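# Insert keyed shaft into loose gearbox bore

## Task

Lower the narrow end of the shaft down into the gearbox bore from above until the shaft's shoulder rests on the top edge of the bore. The gearbox is not fixed and must stay upright on its output flange. Clearance is tight. The shaft's two keys are aligned, and the key on the narrow end must enter only the keyway, the slot cut in the bore wall. The result must hold by itself, not because the robot is holding it; release the shaft and move the hand away at the end.

## Robot and tools

Robot: two six-joint arms, left_arm and right_arm, facing each other across a table. Each ends in an identical five-finger right hand (not mirrored), so hand axes and numbers mean the same on both. The names are labels only, not image sides.

World frame: origin on the table surface midway between the arm bases, table top at z = 0, +z up, left_arm's base on the +y side. Results give each hand point's position (m), orientation as quaternion wxyz, and velocities (m/s, rad/s) in this frame. Reported positions can be slightly off, more so at long reach.

Hand point: a spot 0.05 m in front of the palm where index pad and thumb tip meet in a pinch. Its axes: +z along the straightened fingers (which extend 0.06-0.07 m past it), +y out of the palm, +x across the palm toward the little finger. A wrist bracket on the little-finger side projects 0.03 m beyond the point along +y and 0.11 m across the palm; it can collide. With the thumb swung in front of the palm, the hand can wrap objects 0.035-0.08 m wide, the object lying across the palm.

A row is 28 numbers, each in [-1, 1], always for both arms: left_arm dx, dy, dz, rx, ry, rz, then left_gripper little, ring, middle, index, thumb_bend, thumb_turn, force_limit, speed; then the same 14 for right_arm and right_gripper. dx..rz are an offset, expressed in that hand point's own axes, from the hand point's measured pose at the start of the action (for a call's first action, the last pose a result reported). Scale: 1.0 = 0.6 m or 180 degrees; rx, ry, rz form one rotation vector. Every row is relative to that same start pose, not to the previous row. Finger values are absolute targets: +1 straight/open, -1 curled shut; thumb_bend +1 straight, -1 bent; thumb_turn +1 beside palm, -1 across in front. A pinch is roughly index -0.22, thumb_bend -0.75, thumb_turn -0.57. force_limit maps -1..+1 to about 0..10 N fingertip force (0..15 N for the two thumb motors) and only halts closing. speed maps -1..+1 to nearly stopped..full (full travel in 0.6 s); close gently at -0.9 or below. There is no 'unchanged' value: to keep a hand as is, resend its last eight numbers, or before any, its hand_measured six plus hand_force_limit and hand_speed. A motor only starts when its target shifts by at least 0.01; resending identical numbers keeps a grip. To loosen, send a more open target than hand_measured.

Tools:
- execute_actions(actions): a list of actions; each action is a table of up to 15 rows, one per control step (1/30 s); a shorter table repeats its last row to fill 15 steps. An empty list just returns state and images. Per step the commanded pose is clipped to within 100 mm and 16 degrees of the measured pose, so large offsets need several actions.
- move(target, speed, stop_force, blocking): target is one 28-number row, offsets measured from the pose in the latest result showing one. Both hand points travel straight to their targets, finishing together, in 0.5-10 s; paths ignore obstacles and the other arm. speed is m/s, 0.002-0.5 (default 0.25), turning limited to twice that in rad/s. stop_force (N, 9-40, shared by both arms) ends an arm's path when the wrist sensor feels that much extra push along its direction of travel; that arm then backs up two steps and holds. Use it with very slow speed for touch-down; don't rely on it while the hand rotates, and leave it out when pulling away from a contact. blocking=false returns after 0.5 s; then use wait or stop before other commands. The 'move:' line reports the ending per arm (done, off_target, moving, held, contact, fault) and limits (paced = target clipped, held = steps blocked).
- wait(seconds): 0-10, arms hold their last command; returns early if a running move ends.
- stop(): brakes a running move.
- zoom_image(camera, region): camera is cam_high (504x504), cam_left_wrist or cam_right_wrist (616x616 fisheye); region [x0, y0, x1, y1] in pixels, at most 504 by 504.
- show_instructions(): shows the reference pages.
- finished_scene(scene): ends the current scene (pass its number); irreversible; the result says whether the goal was met.

Result lines: the state line per arm; Hand target lines (where the controller now drives each hand point); hand_measured, hand_stopped_by (moving, target, force, stalled, fault), hand_load_n (positive pushes a finger open; near zero on all means the grip is lost); Wrist force and Wrist torque in the hand's own axes (noise up to ~2.4 N, offsets ~4 N, saturation ~50 N, pressing shows as force back toward the arm); joint positions and torques (noisy, offset); 'pose unreachable' when the clearance check altered a command; HELD marks in step readings; MOTOR HOT warnings from 70 °C, braking at 85 °C. Camera calibration lines give K and T_world_to_cam per camera.

Cautions: arms are stiff, so driving even slightly past a firm contact can trigger a fault (joint torque over its limit, wrist joints 25.4 N m, or 150 N external force), freezing that arm for 10 s. Approach contacts slowly. Never let the arms strike or press on each other, any part included. Don't drop the shaft, tip the loose gearbox, or knock anything off the table, which fails the task. Holding loads heats motors. The simulation runs on while you think, holding the last command. Finish by opening the hand and lifting clear, checking the shaft stays seated unaided.

Each tool is called after "Call:" as name(argument=value, ...) on one line, values as JSON.

Reference images:

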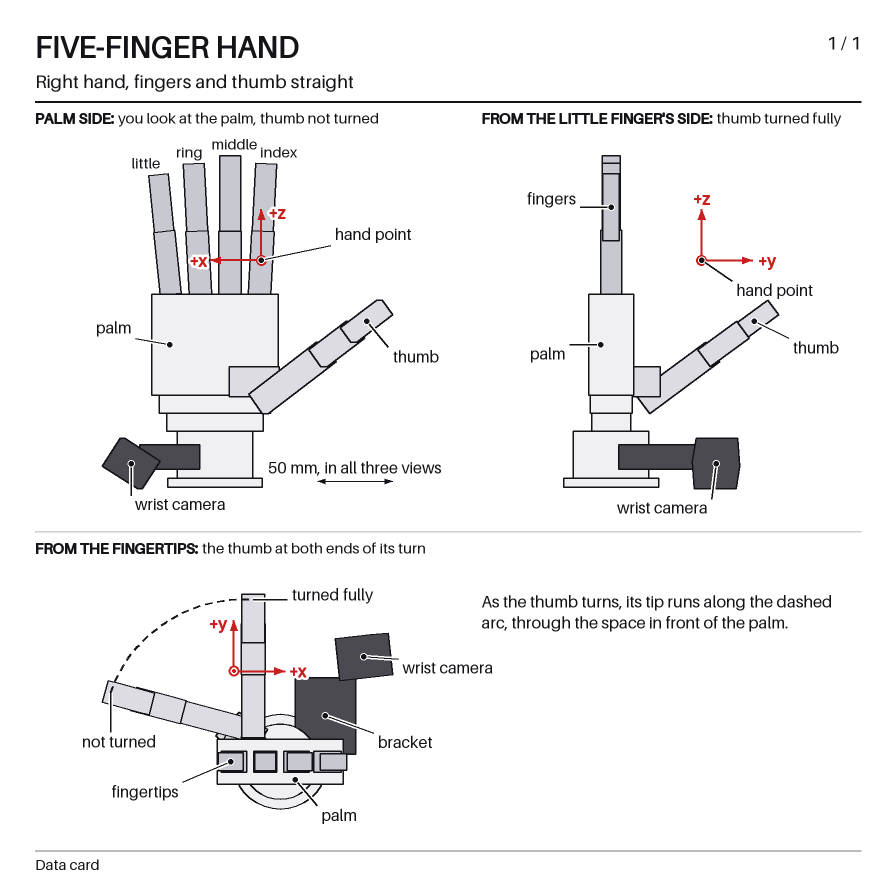

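## Session

Call:
execute_actions(actions=[])

Scene clock: 0.00 s.
left_arm: end_effector_position=(+0.2497, +0.4560, +0.4834) hand_measured=(+1.000, +1.000, +1.000, +1.000, +1.000, +1.000) hand_load_n=(+0.0, +0.0, +0.0, +0.0, +0.0, +0.0) hand_stopped_by=(target, target, target, target, target, target) hand_force_limit=0.00 hand_speed=-0.80 end_effector_quat_wxyz=(+0.022, +0.298, +0.954, -0.022) end_effector_velocity=(-0.000, +0.000, +0.000) end_effector_angular_velocity=(-0.002, +0.000, +0.001) | right_arm: end_effector_position=(+0.0538, -0.2446, +0.4849) hand_measured=(+1.000, +1.000, +1.000, +1.000, +1.000, +1.000) hand_load_n=(+0.0, +0.0, +0.0, +0.0, +0.0, +0.0) hand_stopped_by=(target, target, target, target, target, target) hand_force_limit=0.00 hand_speed=-0.80 end_effector_quat_wxyz=(+0.001, -0.380, +0.925, -0.006) end_effector_velocity=(-0.000, +0.000, +0.000) end_effector_angular_velocity=(+0.001, -0.001, +0.000)
Joint positions: left_arm=[ 0.545 -1.749  1.333  1.925  1.581 -1.889] | right_arm=[-1.179 -1.732  1.328  1.973  1.582 -1.887]
Joint velocities: left_arm=[ 0.001 -0.001 -0.001 -0.     0.001 -0.   ] | right_arm=[ 0.001 -0.    -0.    -0.001 -0.     0.   ]
Joint torques (N m, as the arm reports them, + toward a larger angle): no reading
Motor temperatures (°C, as the motors report them): left_arm=[27 27 28 32 35 31] | right_arm=[28 27 27 30 35 33]
Wrist force (N, on the end effector, along its own x y z axes, offset not removed): no reading
Wrist torque (N m, same axes, about the end effector's origin, offset not removed): no reading
Hand target (left_arm): +0.250, +0.456, +0.483; +0.022, +0.298, +0.954, -0.022
Hand target (right_arm): +0.054, -0.245, +0.485; +0.001, -0.380, +0.925, -0.006

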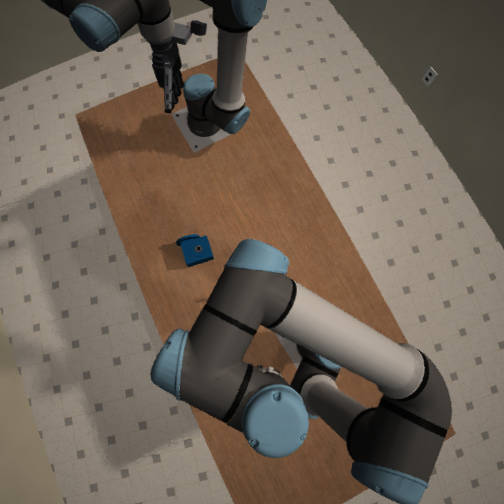

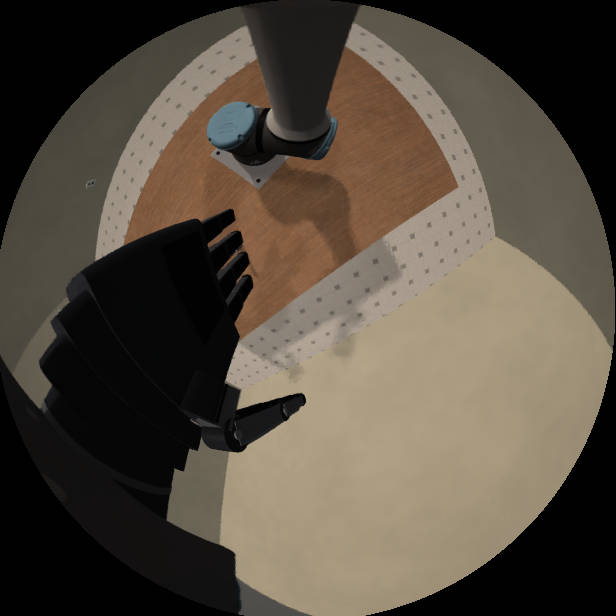

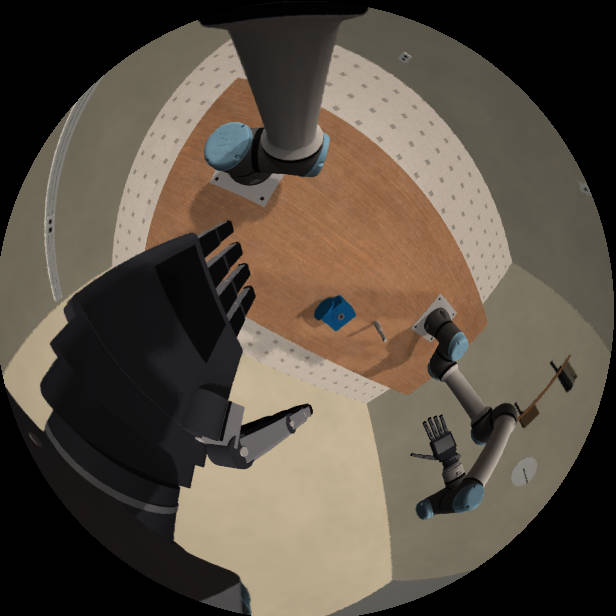

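Call:
zoom_image(camera="cam_right_wrist", region=[300, 280, 410, 360])

Call:
zoom_image(camera="cam_high", region=[150, 210, 250, 310])

Region (300, 280, 410, 360) of cam_right_wrist's 616x616 image, scaled by 4.582, with more detail than that image has; it fills the top 367 rows of this view, and the rest is white.

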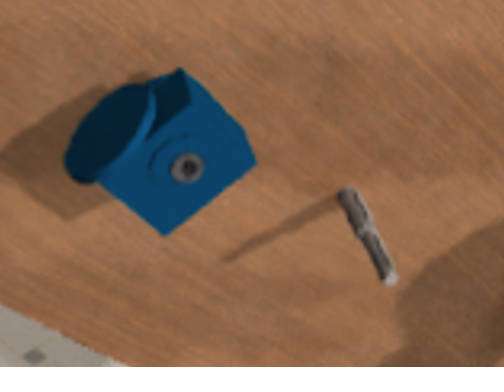

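Region (150, 210, 250, 310) of cam_high's 504x504 image, scaled by 5.040, with more detail than that image has.

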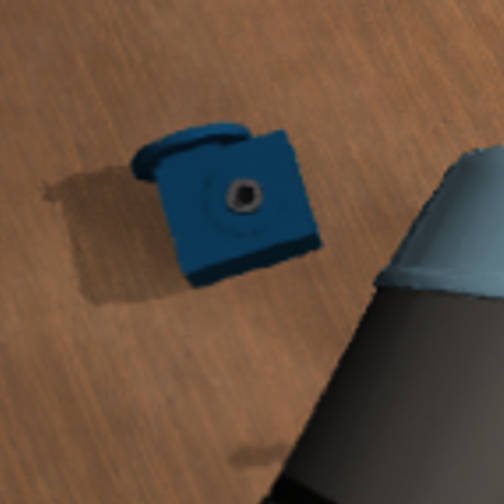

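Call:
move(target=[0.039,-0.412,0.367,0,0,0,1,1,1,1,1,1,0,-0.8,0,0,0,0,0,0,1,1,1,1,1,1,0,-0.8])

Scene clock: 2.57 s.
left_arm: end_effector_position=(+0.0958, +0.2545, +0.2693) hand_measured=(+1.000, +1.000, +1.000, +1.000, +1.000, +1.000) hand_load_n=(+0.0, +0.0, +0.0, +0.0, +0.0, +0.0) hand_stopped_by=(target, target, target, target, target, target) hand_force_limit=0.00 hand_speed=-0.80 end_effector_quat_wxyz=(+0.022, +0.298, +0.954, -0.023) end_effector_velocity=(-0.001, -0.001, -0.001) end_effector_angular_velocity=(+0.001, +0.000, -0.000) | right_arm: end_effector_position=(+0.0538, -0.2446, +0.4849) hand_measured=(+1.000, +1.000, +1.000, +1.000, +1.000, +1.000) hand_load_n=(+0.0, +0.0, +0.0, +0.0, +0.0, +0.0) hand_stopped_by=(target, target, target, target, target, target) hand_force_limit=0.00 hand_speed=-0.80 end_effector_quat_wxyz=(+0.001, -0.380, +0.925, -0.006) end_effector_velocity=(+0.000, -0.000, +0.000) end_effector_angular_velocity=(-0.001, -0.000, -0.001)
Joint positions: left_arm=[-0.375 -1.682  1.838  1.368  1.529 -2.807] | right_arm=[-1.179 -1.732  1.328  1.973  1.582 -1.887]
Joint velocities: left_arm=[-0.001  0.003 -0.    -0.002  0.001 -0.001] | right_arm=[-0.001 -0.    -0.     0.     0.001  0.   ]
Joint torques (N m, as the arm reports them, + toward a larger angle): left_arm=[-10.41  -7.56  -9.5    0.46  -2.11  -1.43] | right_arm=[ -0.65  -7.3  -17.76   2.64  -0.07   0.18]
Motor temperatures (°C, as the motors report them): left_arm=[27 27 28 32 35 31] | right_arm=[28 27 27 30 35 33]
Wrist force (N, on the end effector, along its own x y z axes, offset not removed): left_arm=[-4.1 -1.8 2.7] | right_arm=[0.0 0.0 0.8]
Wrist torque (N m, same axes, about the end effector's origin, offset not removed): left_arm=[-0.40 0.24 -0.31] | right_arm=[-0.11 0.16 0.27]
Hand target (left_arm): +0.096, +0.254, +0.269; +0.022, +0.298, +0.954, -0.023
Hand target (right_arm): +0.054, -0.245, +0.485; +0.001, -0.380, +0.925, -0.006
Off the commanded pose (left_arm): 0.001 m, 0 deg.
Off the commanded pose (right_arm): 0.000 m, 0 deg.
move: done
camera_calibration (this result's frames):
cam_left_wrist: T_world_to_cam=[[0.653355, 0.757043, 0.00356051, -0.256632], [0.594583, -0.516046, 0.616578, -0.0996263], [0.468613, -0.400727, -0.787286, 0.397083], [0, 0, 0, 1]] pos_world=[0.0408298, 0.301992, 0.374959]
cam_right_wrist: T_world_to_cam=[[-0.589342, 0.807873, -0.00414373, 0.231754], [0.683911, 0.501629, 0.529749, -0.16397], [0.430049, 0.30937, -0.848144, 0.592567], [0, 0, 0, 1]] pos_world=[-0.00610954, -0.288298, 0.590406]

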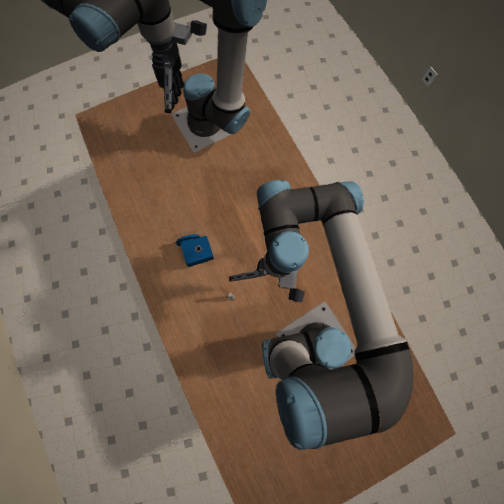

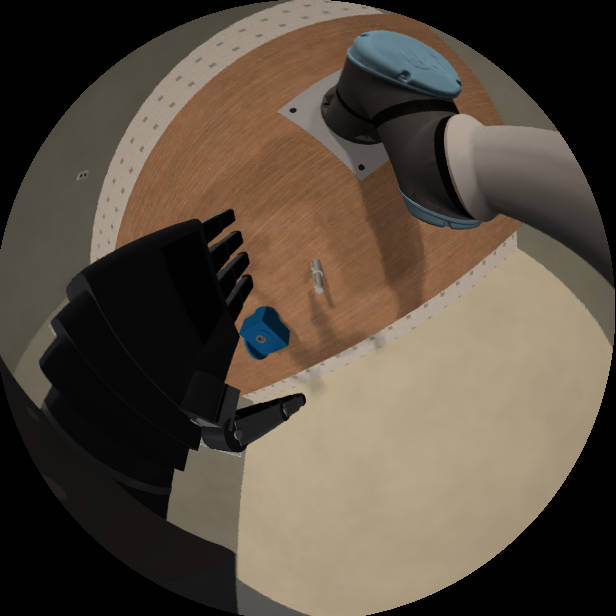

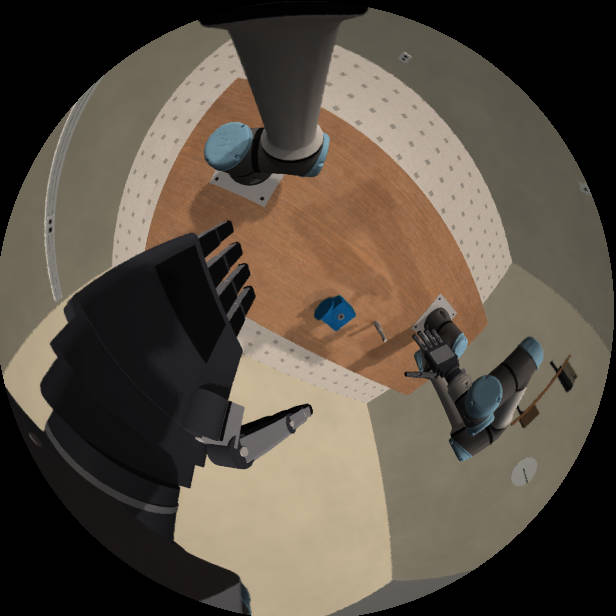

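Call:
zoom_image(camera="cam_left_wrist", region=[290, 250, 350, 310])

Call:
zoom_image(camera="cam_left_wrist", region=[235, 300, 295, 360])

Call:
zoom_image(camera="cam_high", region=[170, 230, 250, 310])

Region (290, 250, 350, 310) of cam_left_wrist's 616x616 image, scaled by 8.400, with more detail than that image has.

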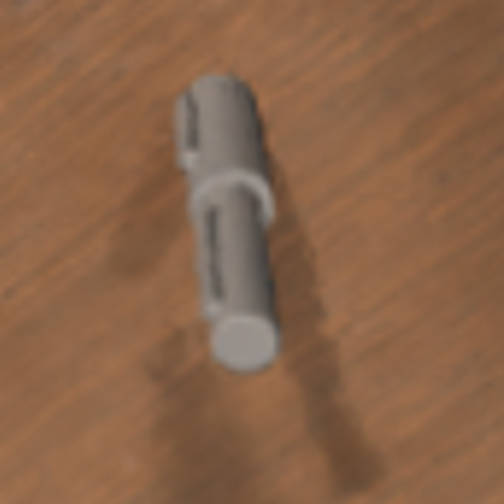

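Region (235, 300, 295, 360) of cam_left_wrist's 616x616 image, scaled by 8.400, with more detail than that image has.

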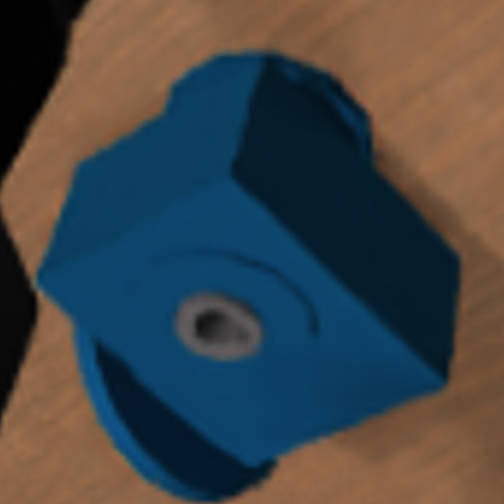

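Region (170, 230, 250, 310) of cam_high's 504x504 image, scaled by 6.300, with more detail than that image has.

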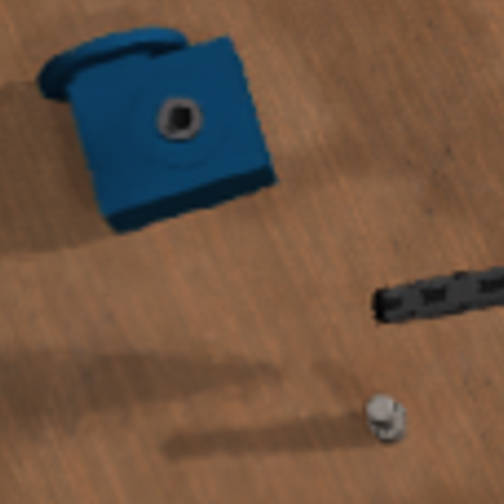

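Call:
move(target=[0.09,0,0.083,0.361,-0.42,-0.42,-1,-1,-1,0.5,0.2,-0.57,0,0.5,-0.465,0.148,0.44,0,0,0,1,1,1,1,1,1,0,-0.8], speed=0.3)

Call:
zoom_image(camera="cam_right_wrist", region=[250, 220, 370, 340])

Scene clock: 8.23 s.
left_arm: end_effector_position=(+0.0697, +0.2703, +0.2372) hand_measured=(-1.000, -1.000, -1.000, +0.500, +0.200, -0.570) hand_load_n=(+0.0, +0.0, +0.0, +0.0, +0.0, +0.0) hand_stopped_by=(target, target, target, target, target, target) hand_force_limit=0.00 hand_speed=0.50 end_effector_quat_wxyz=(-0.295, +0.155, -0.845, +0.418) end_effector_velocity=(-0.000, +0.000, -0.000) end_effector_angular_velocity=(-0.001, +0.002, +0.001) | right_arm: end_effector_position=(+0.1914, +0.0123, +0.2195) hand_measured=(+1.000, +1.000, +1.000, +1.000, +1.000, +1.000) hand_load_n=(+0.0, +0.0, +0.0, +0.0, +0.0, +0.0) hand_stopped_by=(target, target, target, target, target, target) hand_force_limit=0.00 hand_speed=-0.80 end_effector_quat_wxyz=(+0.001, -0.380, +0.925, -0.006) end_effector_velocity=(+0.001, +0.001, -0.001) end_effector_angular_velocity=(+0.000, -0.001, -0.000)
Joint positions: left_arm=[-1.689 -2.012  2.649  1.862  0.922 -5.426] | right_arm=[-0.824 -1.026  1.168  1.431  1.582 -1.533]
Joint velocities: left_arm=[ 0.001  0.001 -0.001 -0.    -0.    -0.002] | right_arm=[ 0.001  0.004 -0.003 -0.002  0.     0.001]
Joint torques (N m, as the arm reports them, + toward a larger angle): left_arm=[ -4.75  -1.87 -23.27   0.95  -1.48   2.2 ] | right_arm=[ 13.01 -29.76 -30.58   1.3   -0.87   1.76]
Motor temperatures (°C, as the motors report them): left_arm=[27 27 28 32 35 31] | right_arm=[28 27 27 30 35 33]
Wrist force (N, on the end effector, along its own x y z axes, offset not removed): left_arm=[-0.9 3.5 2.5] | right_arm=[-2.1 0.7 -0.1]
Wrist torque (N m, same axes, about the end effector's origin, offset not removed): left_arm=[0.24 -0.04 0.00] | right_arm=[-0.13 0.24 0.09]
Hand target (left_arm): +0.070, +0.270, +0.237; +0.295, -0.155, +0.845, -0.418
Hand target (right_arm): +0.191, +0.012, +0.219; +0.001, -0.380, +0.925, -0.006
Off the commanded pose (left_arm): 0.029 m, 47 deg; orientation clipped at the last step of the last action.
Off the commanded pose (right_arm): 0.000 m, 0 deg.
move: held (left_arm); limits=paced,held; held on 37 of 123 steps (left_arm), including the last (left_arm)
pose unreachable (left arm): on one or more control steps of this call, first in action 0 (counted from 0), this arm could not follow its commanded pose, so it was not sent that pose on those steps. On the call's last step it was still not sent that pose. It may still have moved: this result reports where it is.
cause: the commanded pose would bring two parts of the arm too close to each other (joints 3 (elbow) to 6 (wrist 3) lie between them).
camera_calibration (this result's frames):
cam_left_wrist: T_world_to_cam=[[0.0493176, 0.670719, -0.74007, -0.00955805], [0.277785, 0.702526, 0.655204, -0.372615], [0.959376, -0.237894, -0.151669, 0.161351], [0, 0, 0, 1]] pos_world=[-0.0508178, 0.306567, 0.261537]
cam_right_wrist: T_world_to_cam=[[-0.589341, 0.807872, -0.00448128, 0.104286], [0.683888, 0.501833, 0.529585, -0.246338], [0.430085, 0.309041, -0.848245, 0.228806], [0, 0, 0, 1]] pos_world=[0.131522, -0.0313391, 0.325008]

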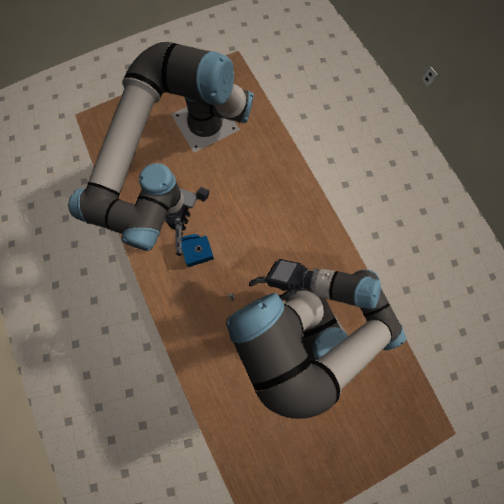

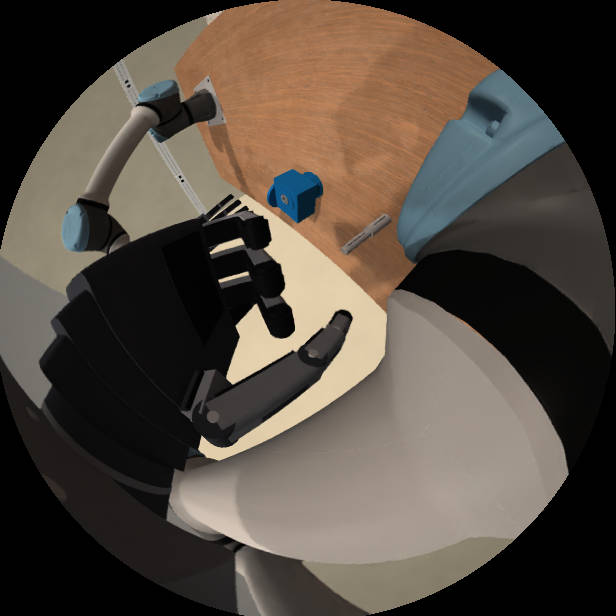

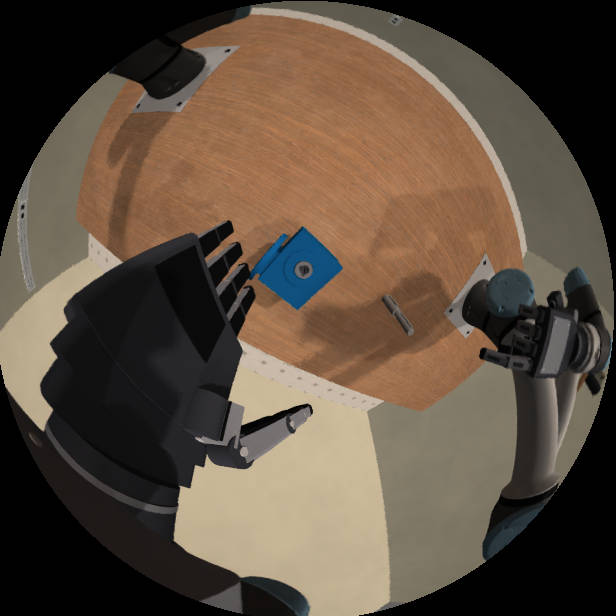

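Region (250, 220, 370, 340) of cam_right_wrist's 616x616 image, scaled by 4.200, with more detail than that image has.

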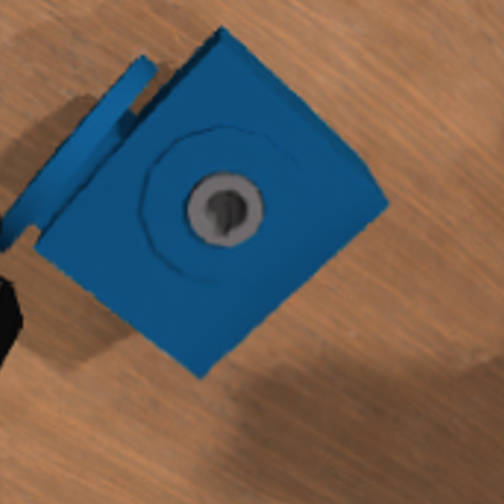

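Call:
move(target=[0.2,-0.232,-0.34,-0.342,0.052,-0.162,-1,-1,-1,0.5,0.2,-0.57,0,0.5,0.18,0.15,-0.133,0,0,0.796,1,1,1,0.6,0.2,-0.57,0,0.5], speed=0.4)

Scene clock: 16.87 s.
left_arm: end_effector_position=(-0.1502, +0.2507, +0.4014) hand_measured=(-1.000, -1.000, -1.000, +0.500, +0.200, -0.570) hand_load_n=(+0.0, +0.0, +0.0, +0.0, +0.0, +0.0) hand_stopped_by=(target, target, target, target, target, target) hand_force_limit=0.00 hand_speed=0.50 end_effector_quat_wxyz=(+0.000, +0.448, -0.894, +0.001) end_effector_velocity=(-0.000, -0.000, -0.000) end_effector_angular_velocity=(+0.006, +0.004, -0.001) | right_arm: end_effector_position=(+0.0506, +0.0007, +0.2983) hand_measured=(+1.000, +1.000, +1.000, +0.600, +0.200, -0.570) hand_load_n=(+0.0, +0.0, +0.0, +0.0, +0.0, +0.0) hand_stopped_by=(target, target, target, target, target, target) hand_force_limit=0.00 hand_speed=0.50 end_effector_quat_wxyz=(+0.006, +0.758, +0.652, -0.001) end_effector_velocity=(+0.000, +0.000, +0.000) end_effector_angular_velocity=(+0.001, -0.000, -0.000)
Joint positions: left_arm=[-0.793 -1.548  1.383  1.735  1.569 -4.761] | right_arm=[-0.375 -0.944  0.841  1.681  1.581  1.417]
Joint velocities: left_arm=[ 0.006  0.003 -0.    -0.001  0.007  0.007] | right_arm=[-0. -0. -0. -0. -0.  0.]
Joint torques (N m, as the arm reports them, + toward a larger angle): left_arm=[ 12.78 -14.2  -27.49   4.09   2.1    2.35] | right_arm=[ 12.5  -32.26 -29.69   3.98   2.52   1.76]
Motor temperatures (°C, as the motors report them): left_arm=[27 27 28 32 35 31] | right_arm=[28 27 27 30 35 33]
Wrist force (N, on the end effector, along its own x y z axes, offset not removed): left_arm=[-3.3 -1.5 0.5] | right_arm=[-2.7 -2.1 1.6]
Wrist torque (N m, same axes, about the end effector's origin, offset not removed): left_arm=[-0.11 0.49 -0.26] | right_arm=[-0.45 0.48 -0.05]
Hand target (left_arm): -0.150, +0.251, +0.401; -0.000, -0.448, +0.894, -0.001
Hand target (right_arm): +0.051, +0.001, +0.298; +0.006, +0.758, +0.652, -0.001
Off the commanded pose (left_arm): 0.001 m, 0 deg.
Off the commanded pose (right_arm): 0.001 m, 0 deg.
move: done; limits=paced
camera_calibration (this result's frames):
cam_left_wrist: T_world_to_cam=[[-0.731635, 0.681204, 0.0259313, -0.291474], [0.570866, 0.591451, 0.569472, -0.299105], [0.372589, 0.431449, -0.821602, 0.405537], [0, 0, 0, 1]] pos_world=[-0.193602, 0.20049, 0.51108]
cam_right_wrist: T_world_to_cam=[[0.955324, -0.295065, 0.0170779, -0.0527499], [-0.257821, -0.803702, 0.536276, -0.139322], [-0.144511, -0.51672, -0.84387, 0.388144], [0, 0, 0, 1]] pos_world=[0.070564, 0.0730235, 0.403159]

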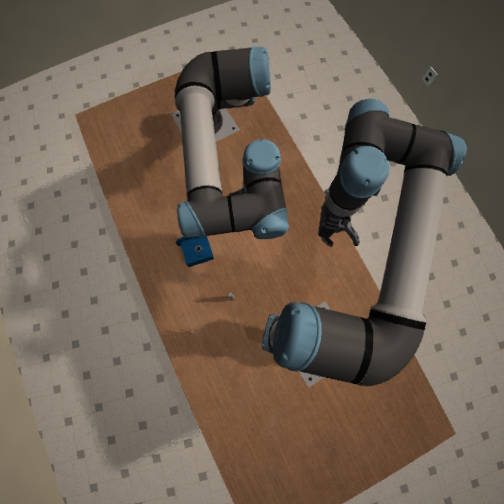

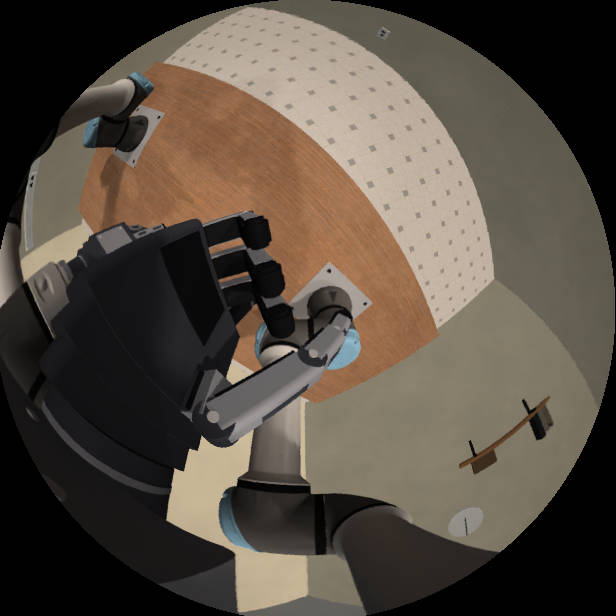

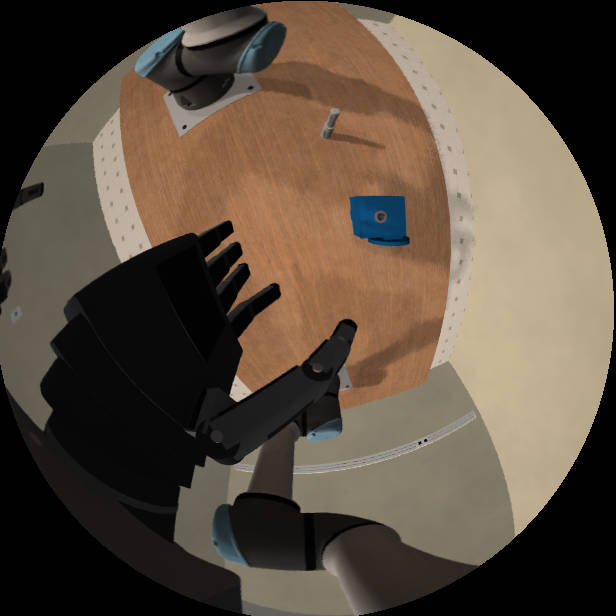

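Call:
move(target=[0,0,0,0,0,0,-1,-1,-1,0.5,0.2,-0.57,0,0.5,0.323,0.018,0.217,0,0.5,0,1,1,1,0.6,0.2,-0.57,0,0.5], speed=0.3)

Scene clock: 20.40 s.
left_arm: end_effector_position=(-0.1502, +0.2507, +0.4014) hand_measured=(-1.000, -1.000, -1.000, +0.500, +0.200, -0.570) hand_load_n=(+0.0, +0.0, +0.0, +0.0, +0.0, +0.0) hand_stopped_by=(target, target, target, target, target, target) hand_force_limit=0.00 hand_speed=0.50 end_effector_quat_wxyz=(+0.000, +0.448, -0.894, +0.001) end_effector_velocity=(+0.000, +0.001, +0.001) end_effector_angular_velocity=(-0.001, +0.002, +0.001) | right_arm: end_effector_position=(+0.0911, +0.1898, +0.1662) hand_measured=(+1.000, +1.000, +1.000, +0.600, +0.200, -0.570) hand_load_n=(+0.0, +0.0, +0.0, +0.0, +0.0, +0.0) hand_stopped_by=(target, target, target, target, target, target) hand_force_limit=0.00 hand_speed=0.50 end_effector_quat_wxyz=(-0.457, +0.536, +0.466, +0.535) end_effector_velocity=(-0.001, +0.001, -0.001) end_effector_angular_velocity=(+0.007, -0.001, +0.001)
Joint positions: left_arm=[-0.793 -1.548  1.383  1.735  1.569 -4.761] | right_arm=[-0.437 -1.202  1.928 -0.716  1.353  1.561]
Joint velocities: left_arm=[ 0.    -0.002 -0.     0.001  0.001 -0.001] | right_arm=[ 0.001  0.004  0.002 -0.013  0.     0.002]
Joint torques (N m, as the arm reports them, + toward a larger angle): left_arm=[-11.33 -26.06 -10.05   0.35  -1.91  -1.49] | right_arm=[ 12.82 -22.81  -8.55  -3.01   2.42   1.72]
Motor temperatures (°C, as the motors report them): left_arm=[27 27 28 32 35 31] | right_arm=[28 27 27 30 35 33]
Wrist force (N, on the end effector, along its own x y z axes, offset not removed): left_arm=[-2.9 -0.5 -1.9] | right_arm=[-1.5 -2.0 1.2]
Wrist torque (N m, same axes, about the end effector's origin, offset not removed): left_arm=[0.17 0.40 -0.10] | right_arm=[-0.40 0.48 0.07]
Hand target (left_arm): -0.150, +0.251, +0.401; -0.000, -0.448, +0.894, -0.001
Hand target (right_arm): +0.091, +0.190, +0.166; -0.457, +0.536, +0.466, +0.535
Off the commanded pose (left_arm): 0.000 m, 0 deg.
Off the commanded pose (right_arm): 0.000 m, 0 deg.
move: done
camera_calibration (this result's frames):
cam_left_wrist: T_world_to_cam=[[-0.731635, 0.681203, 0.0259313, -0.291474], [0.570866, 0.591451, 0.569472, -0.299105], [0.372589, 0.431448, -0.821602, 0.405537], [0, 0, 0, 1]] pos_world=[-0.193602, 0.20049, 0.51108]
cam_right_wrist: T_world_to_cam=[[0.977776, -0.154699, -0.141498, -0.0357449], [-0.201952, -0.513772, -0.833819, 0.261517], [0.056293, 0.843864, -0.533596, 0.0521486], [0, 0, 0, 1]] pos_world=[0.0848287, 0.0848239, 0.240826]

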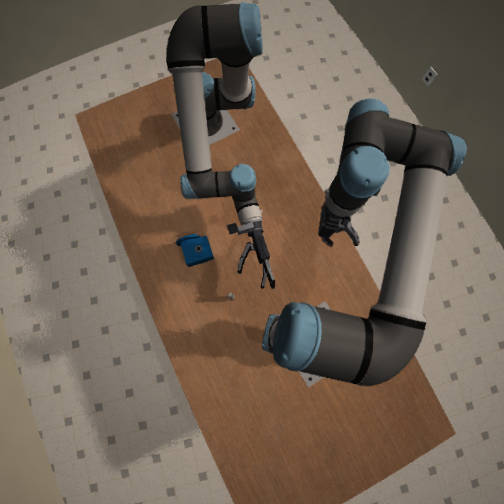

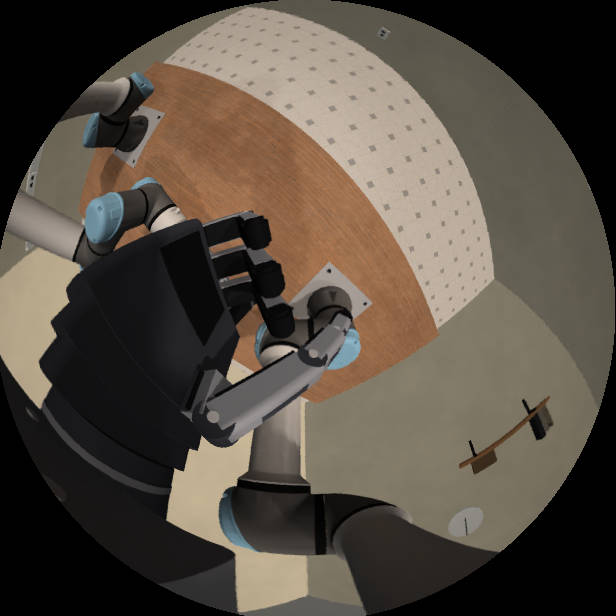

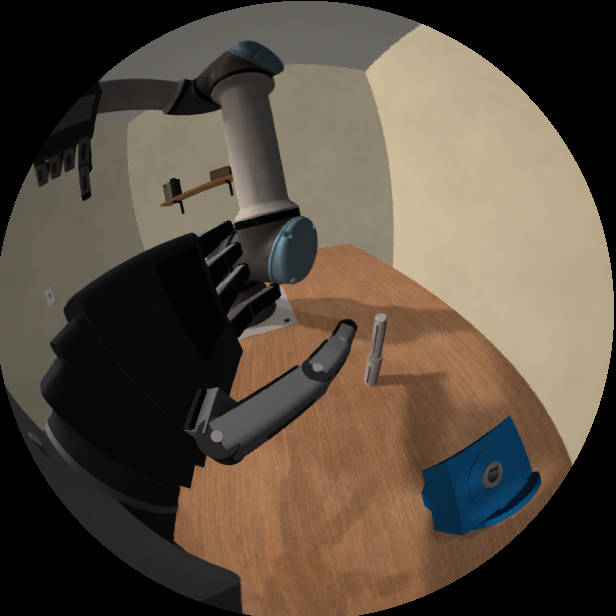

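Call:
move(target=[0,0,0,0,0,0,-1,-1,-1,0.5,0.2,-0.57,0,0.5,0,0.1395,0.105,0,0,0,1,1,1,0.5,-0.75,-0.57,0,0.5])

Call:
zoom_image(camera="cam_right_wrist", region=[220, 240, 400, 420])

Call:
zoom_image(camera="cam_high", region=[180, 220, 290, 330])

Scene clock: 21.73 s.
left_arm: end_effector_position=(-0.1502, +0.2507, +0.4014) hand_measured=(-1.000, -1.000, -1.000, +0.500, +0.200, -0.570) hand_load_n=(+0.0, +0.0, +0.0, +0.0, +0.0, +0.0) hand_stopped_by=(target, target, target, target, target, target) hand_force_limit=0.00 hand_speed=0.50 end_effector_quat_wxyz=(+0.000, +0.448, -0.894, +0.001) end_effector_velocity=(+0.001, +0.000, -0.000) end_effector_angular_velocity=(+0.002, -0.003, +0.000) | right_arm: end_effector_position=(+0.1831, +0.2396, +0.1664) hand_measured=(+1.000, +1.000, +1.000, +0.500, -0.750, -0.570) hand_load_n=(+0.0, +0.0, +0.0, +0.0, +0.0, +0.0) hand_stopped_by=(target, target, target, target, target, target) hand_force_limit=0.00 hand_speed=0.50 end_effector_quat_wxyz=(-0.457, +0.536, +0.466, +0.535) end_effector_velocity=(+0.001, +0.001, +0.000) end_effector_angular_velocity=(+0.001, -0.000, +0.000)
Joint positions: left_arm=[-0.793 -1.548  1.383  1.735  1.569 -4.761] | right_arm=[-0.569 -1.078  1.73  -0.642  1.222  1.56 ]
Joint velocities: left_arm=[-0.     0.     0.002  0.001 -0.001 -0.   ] | right_arm=[-0.     0.002 -0.004  0.001 -0.    -0.   ]
Joint torques (N m, as the arm reports them, + toward a larger angle): left_arm=[-10.92 -26.43  -9.87   0.25  -1.89  -1.56] | right_arm=[-14.51 -27.65 -30.27  -0.42  -2.57  -1.59]
Motor temperatures (°C, as the motors report them): left_arm=[27 27 28 32 35 31] | right_arm=[28 27 27 30 35 33]
Wrist force (N, on the end effector, along its own x y z axes, offset not removed): left_arm=[-5.1 -0.7 -1.1] | right_arm=[-1.7 -0.4 1.6]
Wrist torque (N m, same axes, about the end effector's origin, offset not removed): left_arm=[-0.03 0.63 -0.42] | right_arm=[-0.36 0.36 0.13]
Hand target (left_arm): -0.150, +0.251, +0.401; -0.000, -0.448, +0.894, -0.001
Hand target (right_arm): +0.183, +0.240, +0.166; -0.457, +0.536, +0.466, +0.535
Off the commanded pose (left_arm): 0.000 m, 0 deg.
Off the commanded pose (right_arm): 0.000 m, 0 deg.
move: done
camera_calibration (this result's frames):
cam_left_wrist: T_world_to_cam=[[-0.731635, 0.681204, 0.0259314, -0.291474], [0.570866, 0.591451, 0.569472, -0.299105], [0.372589, 0.431449, -0.821602, 0.405537], [0, 0, 0, 1]] pos_world=[-0.193602, 0.20049, 0.51108]
cam_right_wrist: T_world_to_cam=[[0.977757, -0.154683, -0.141645, -0.117972], [-0.202065, -0.513713, -0.833828, 0.305875], [0.0562142, 0.843903, -0.533543, 0.00504402], [0, 0, 0, 1]] pos_world=[0.176871, 0.134627, 0.241028]

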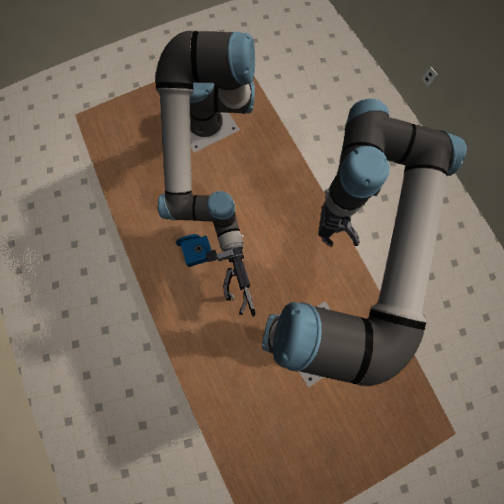

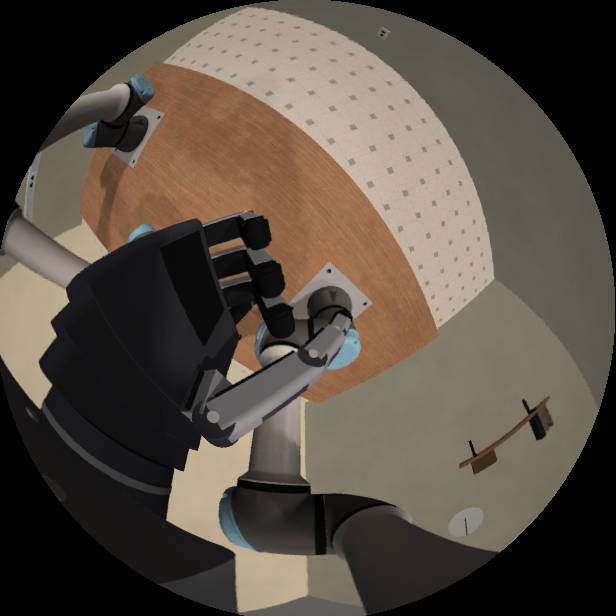

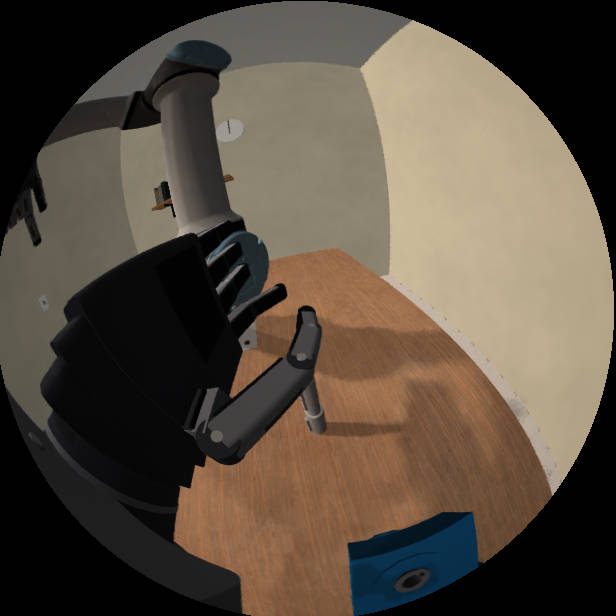

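Region (220, 240, 400, 420) of cam_right_wrist's 616x616 image, scaled by 2.800, with more detail than that image has.

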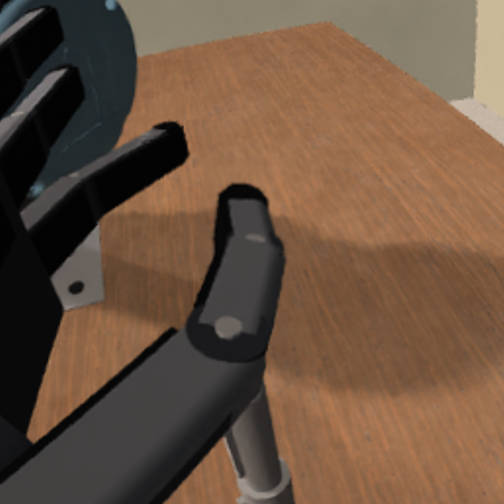

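Region (180, 220, 290, 330) of cam_high's 504x504 image, scaled by 4.582, with more detail than that image has.

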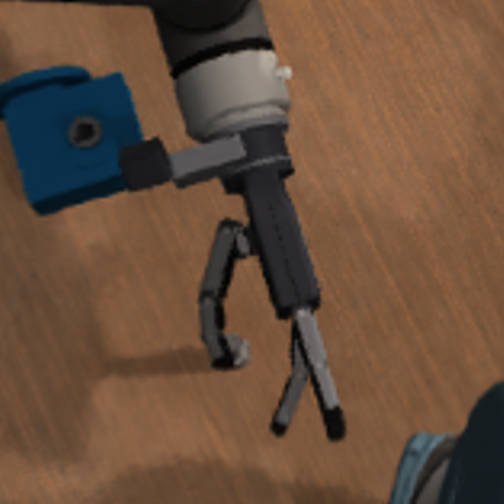

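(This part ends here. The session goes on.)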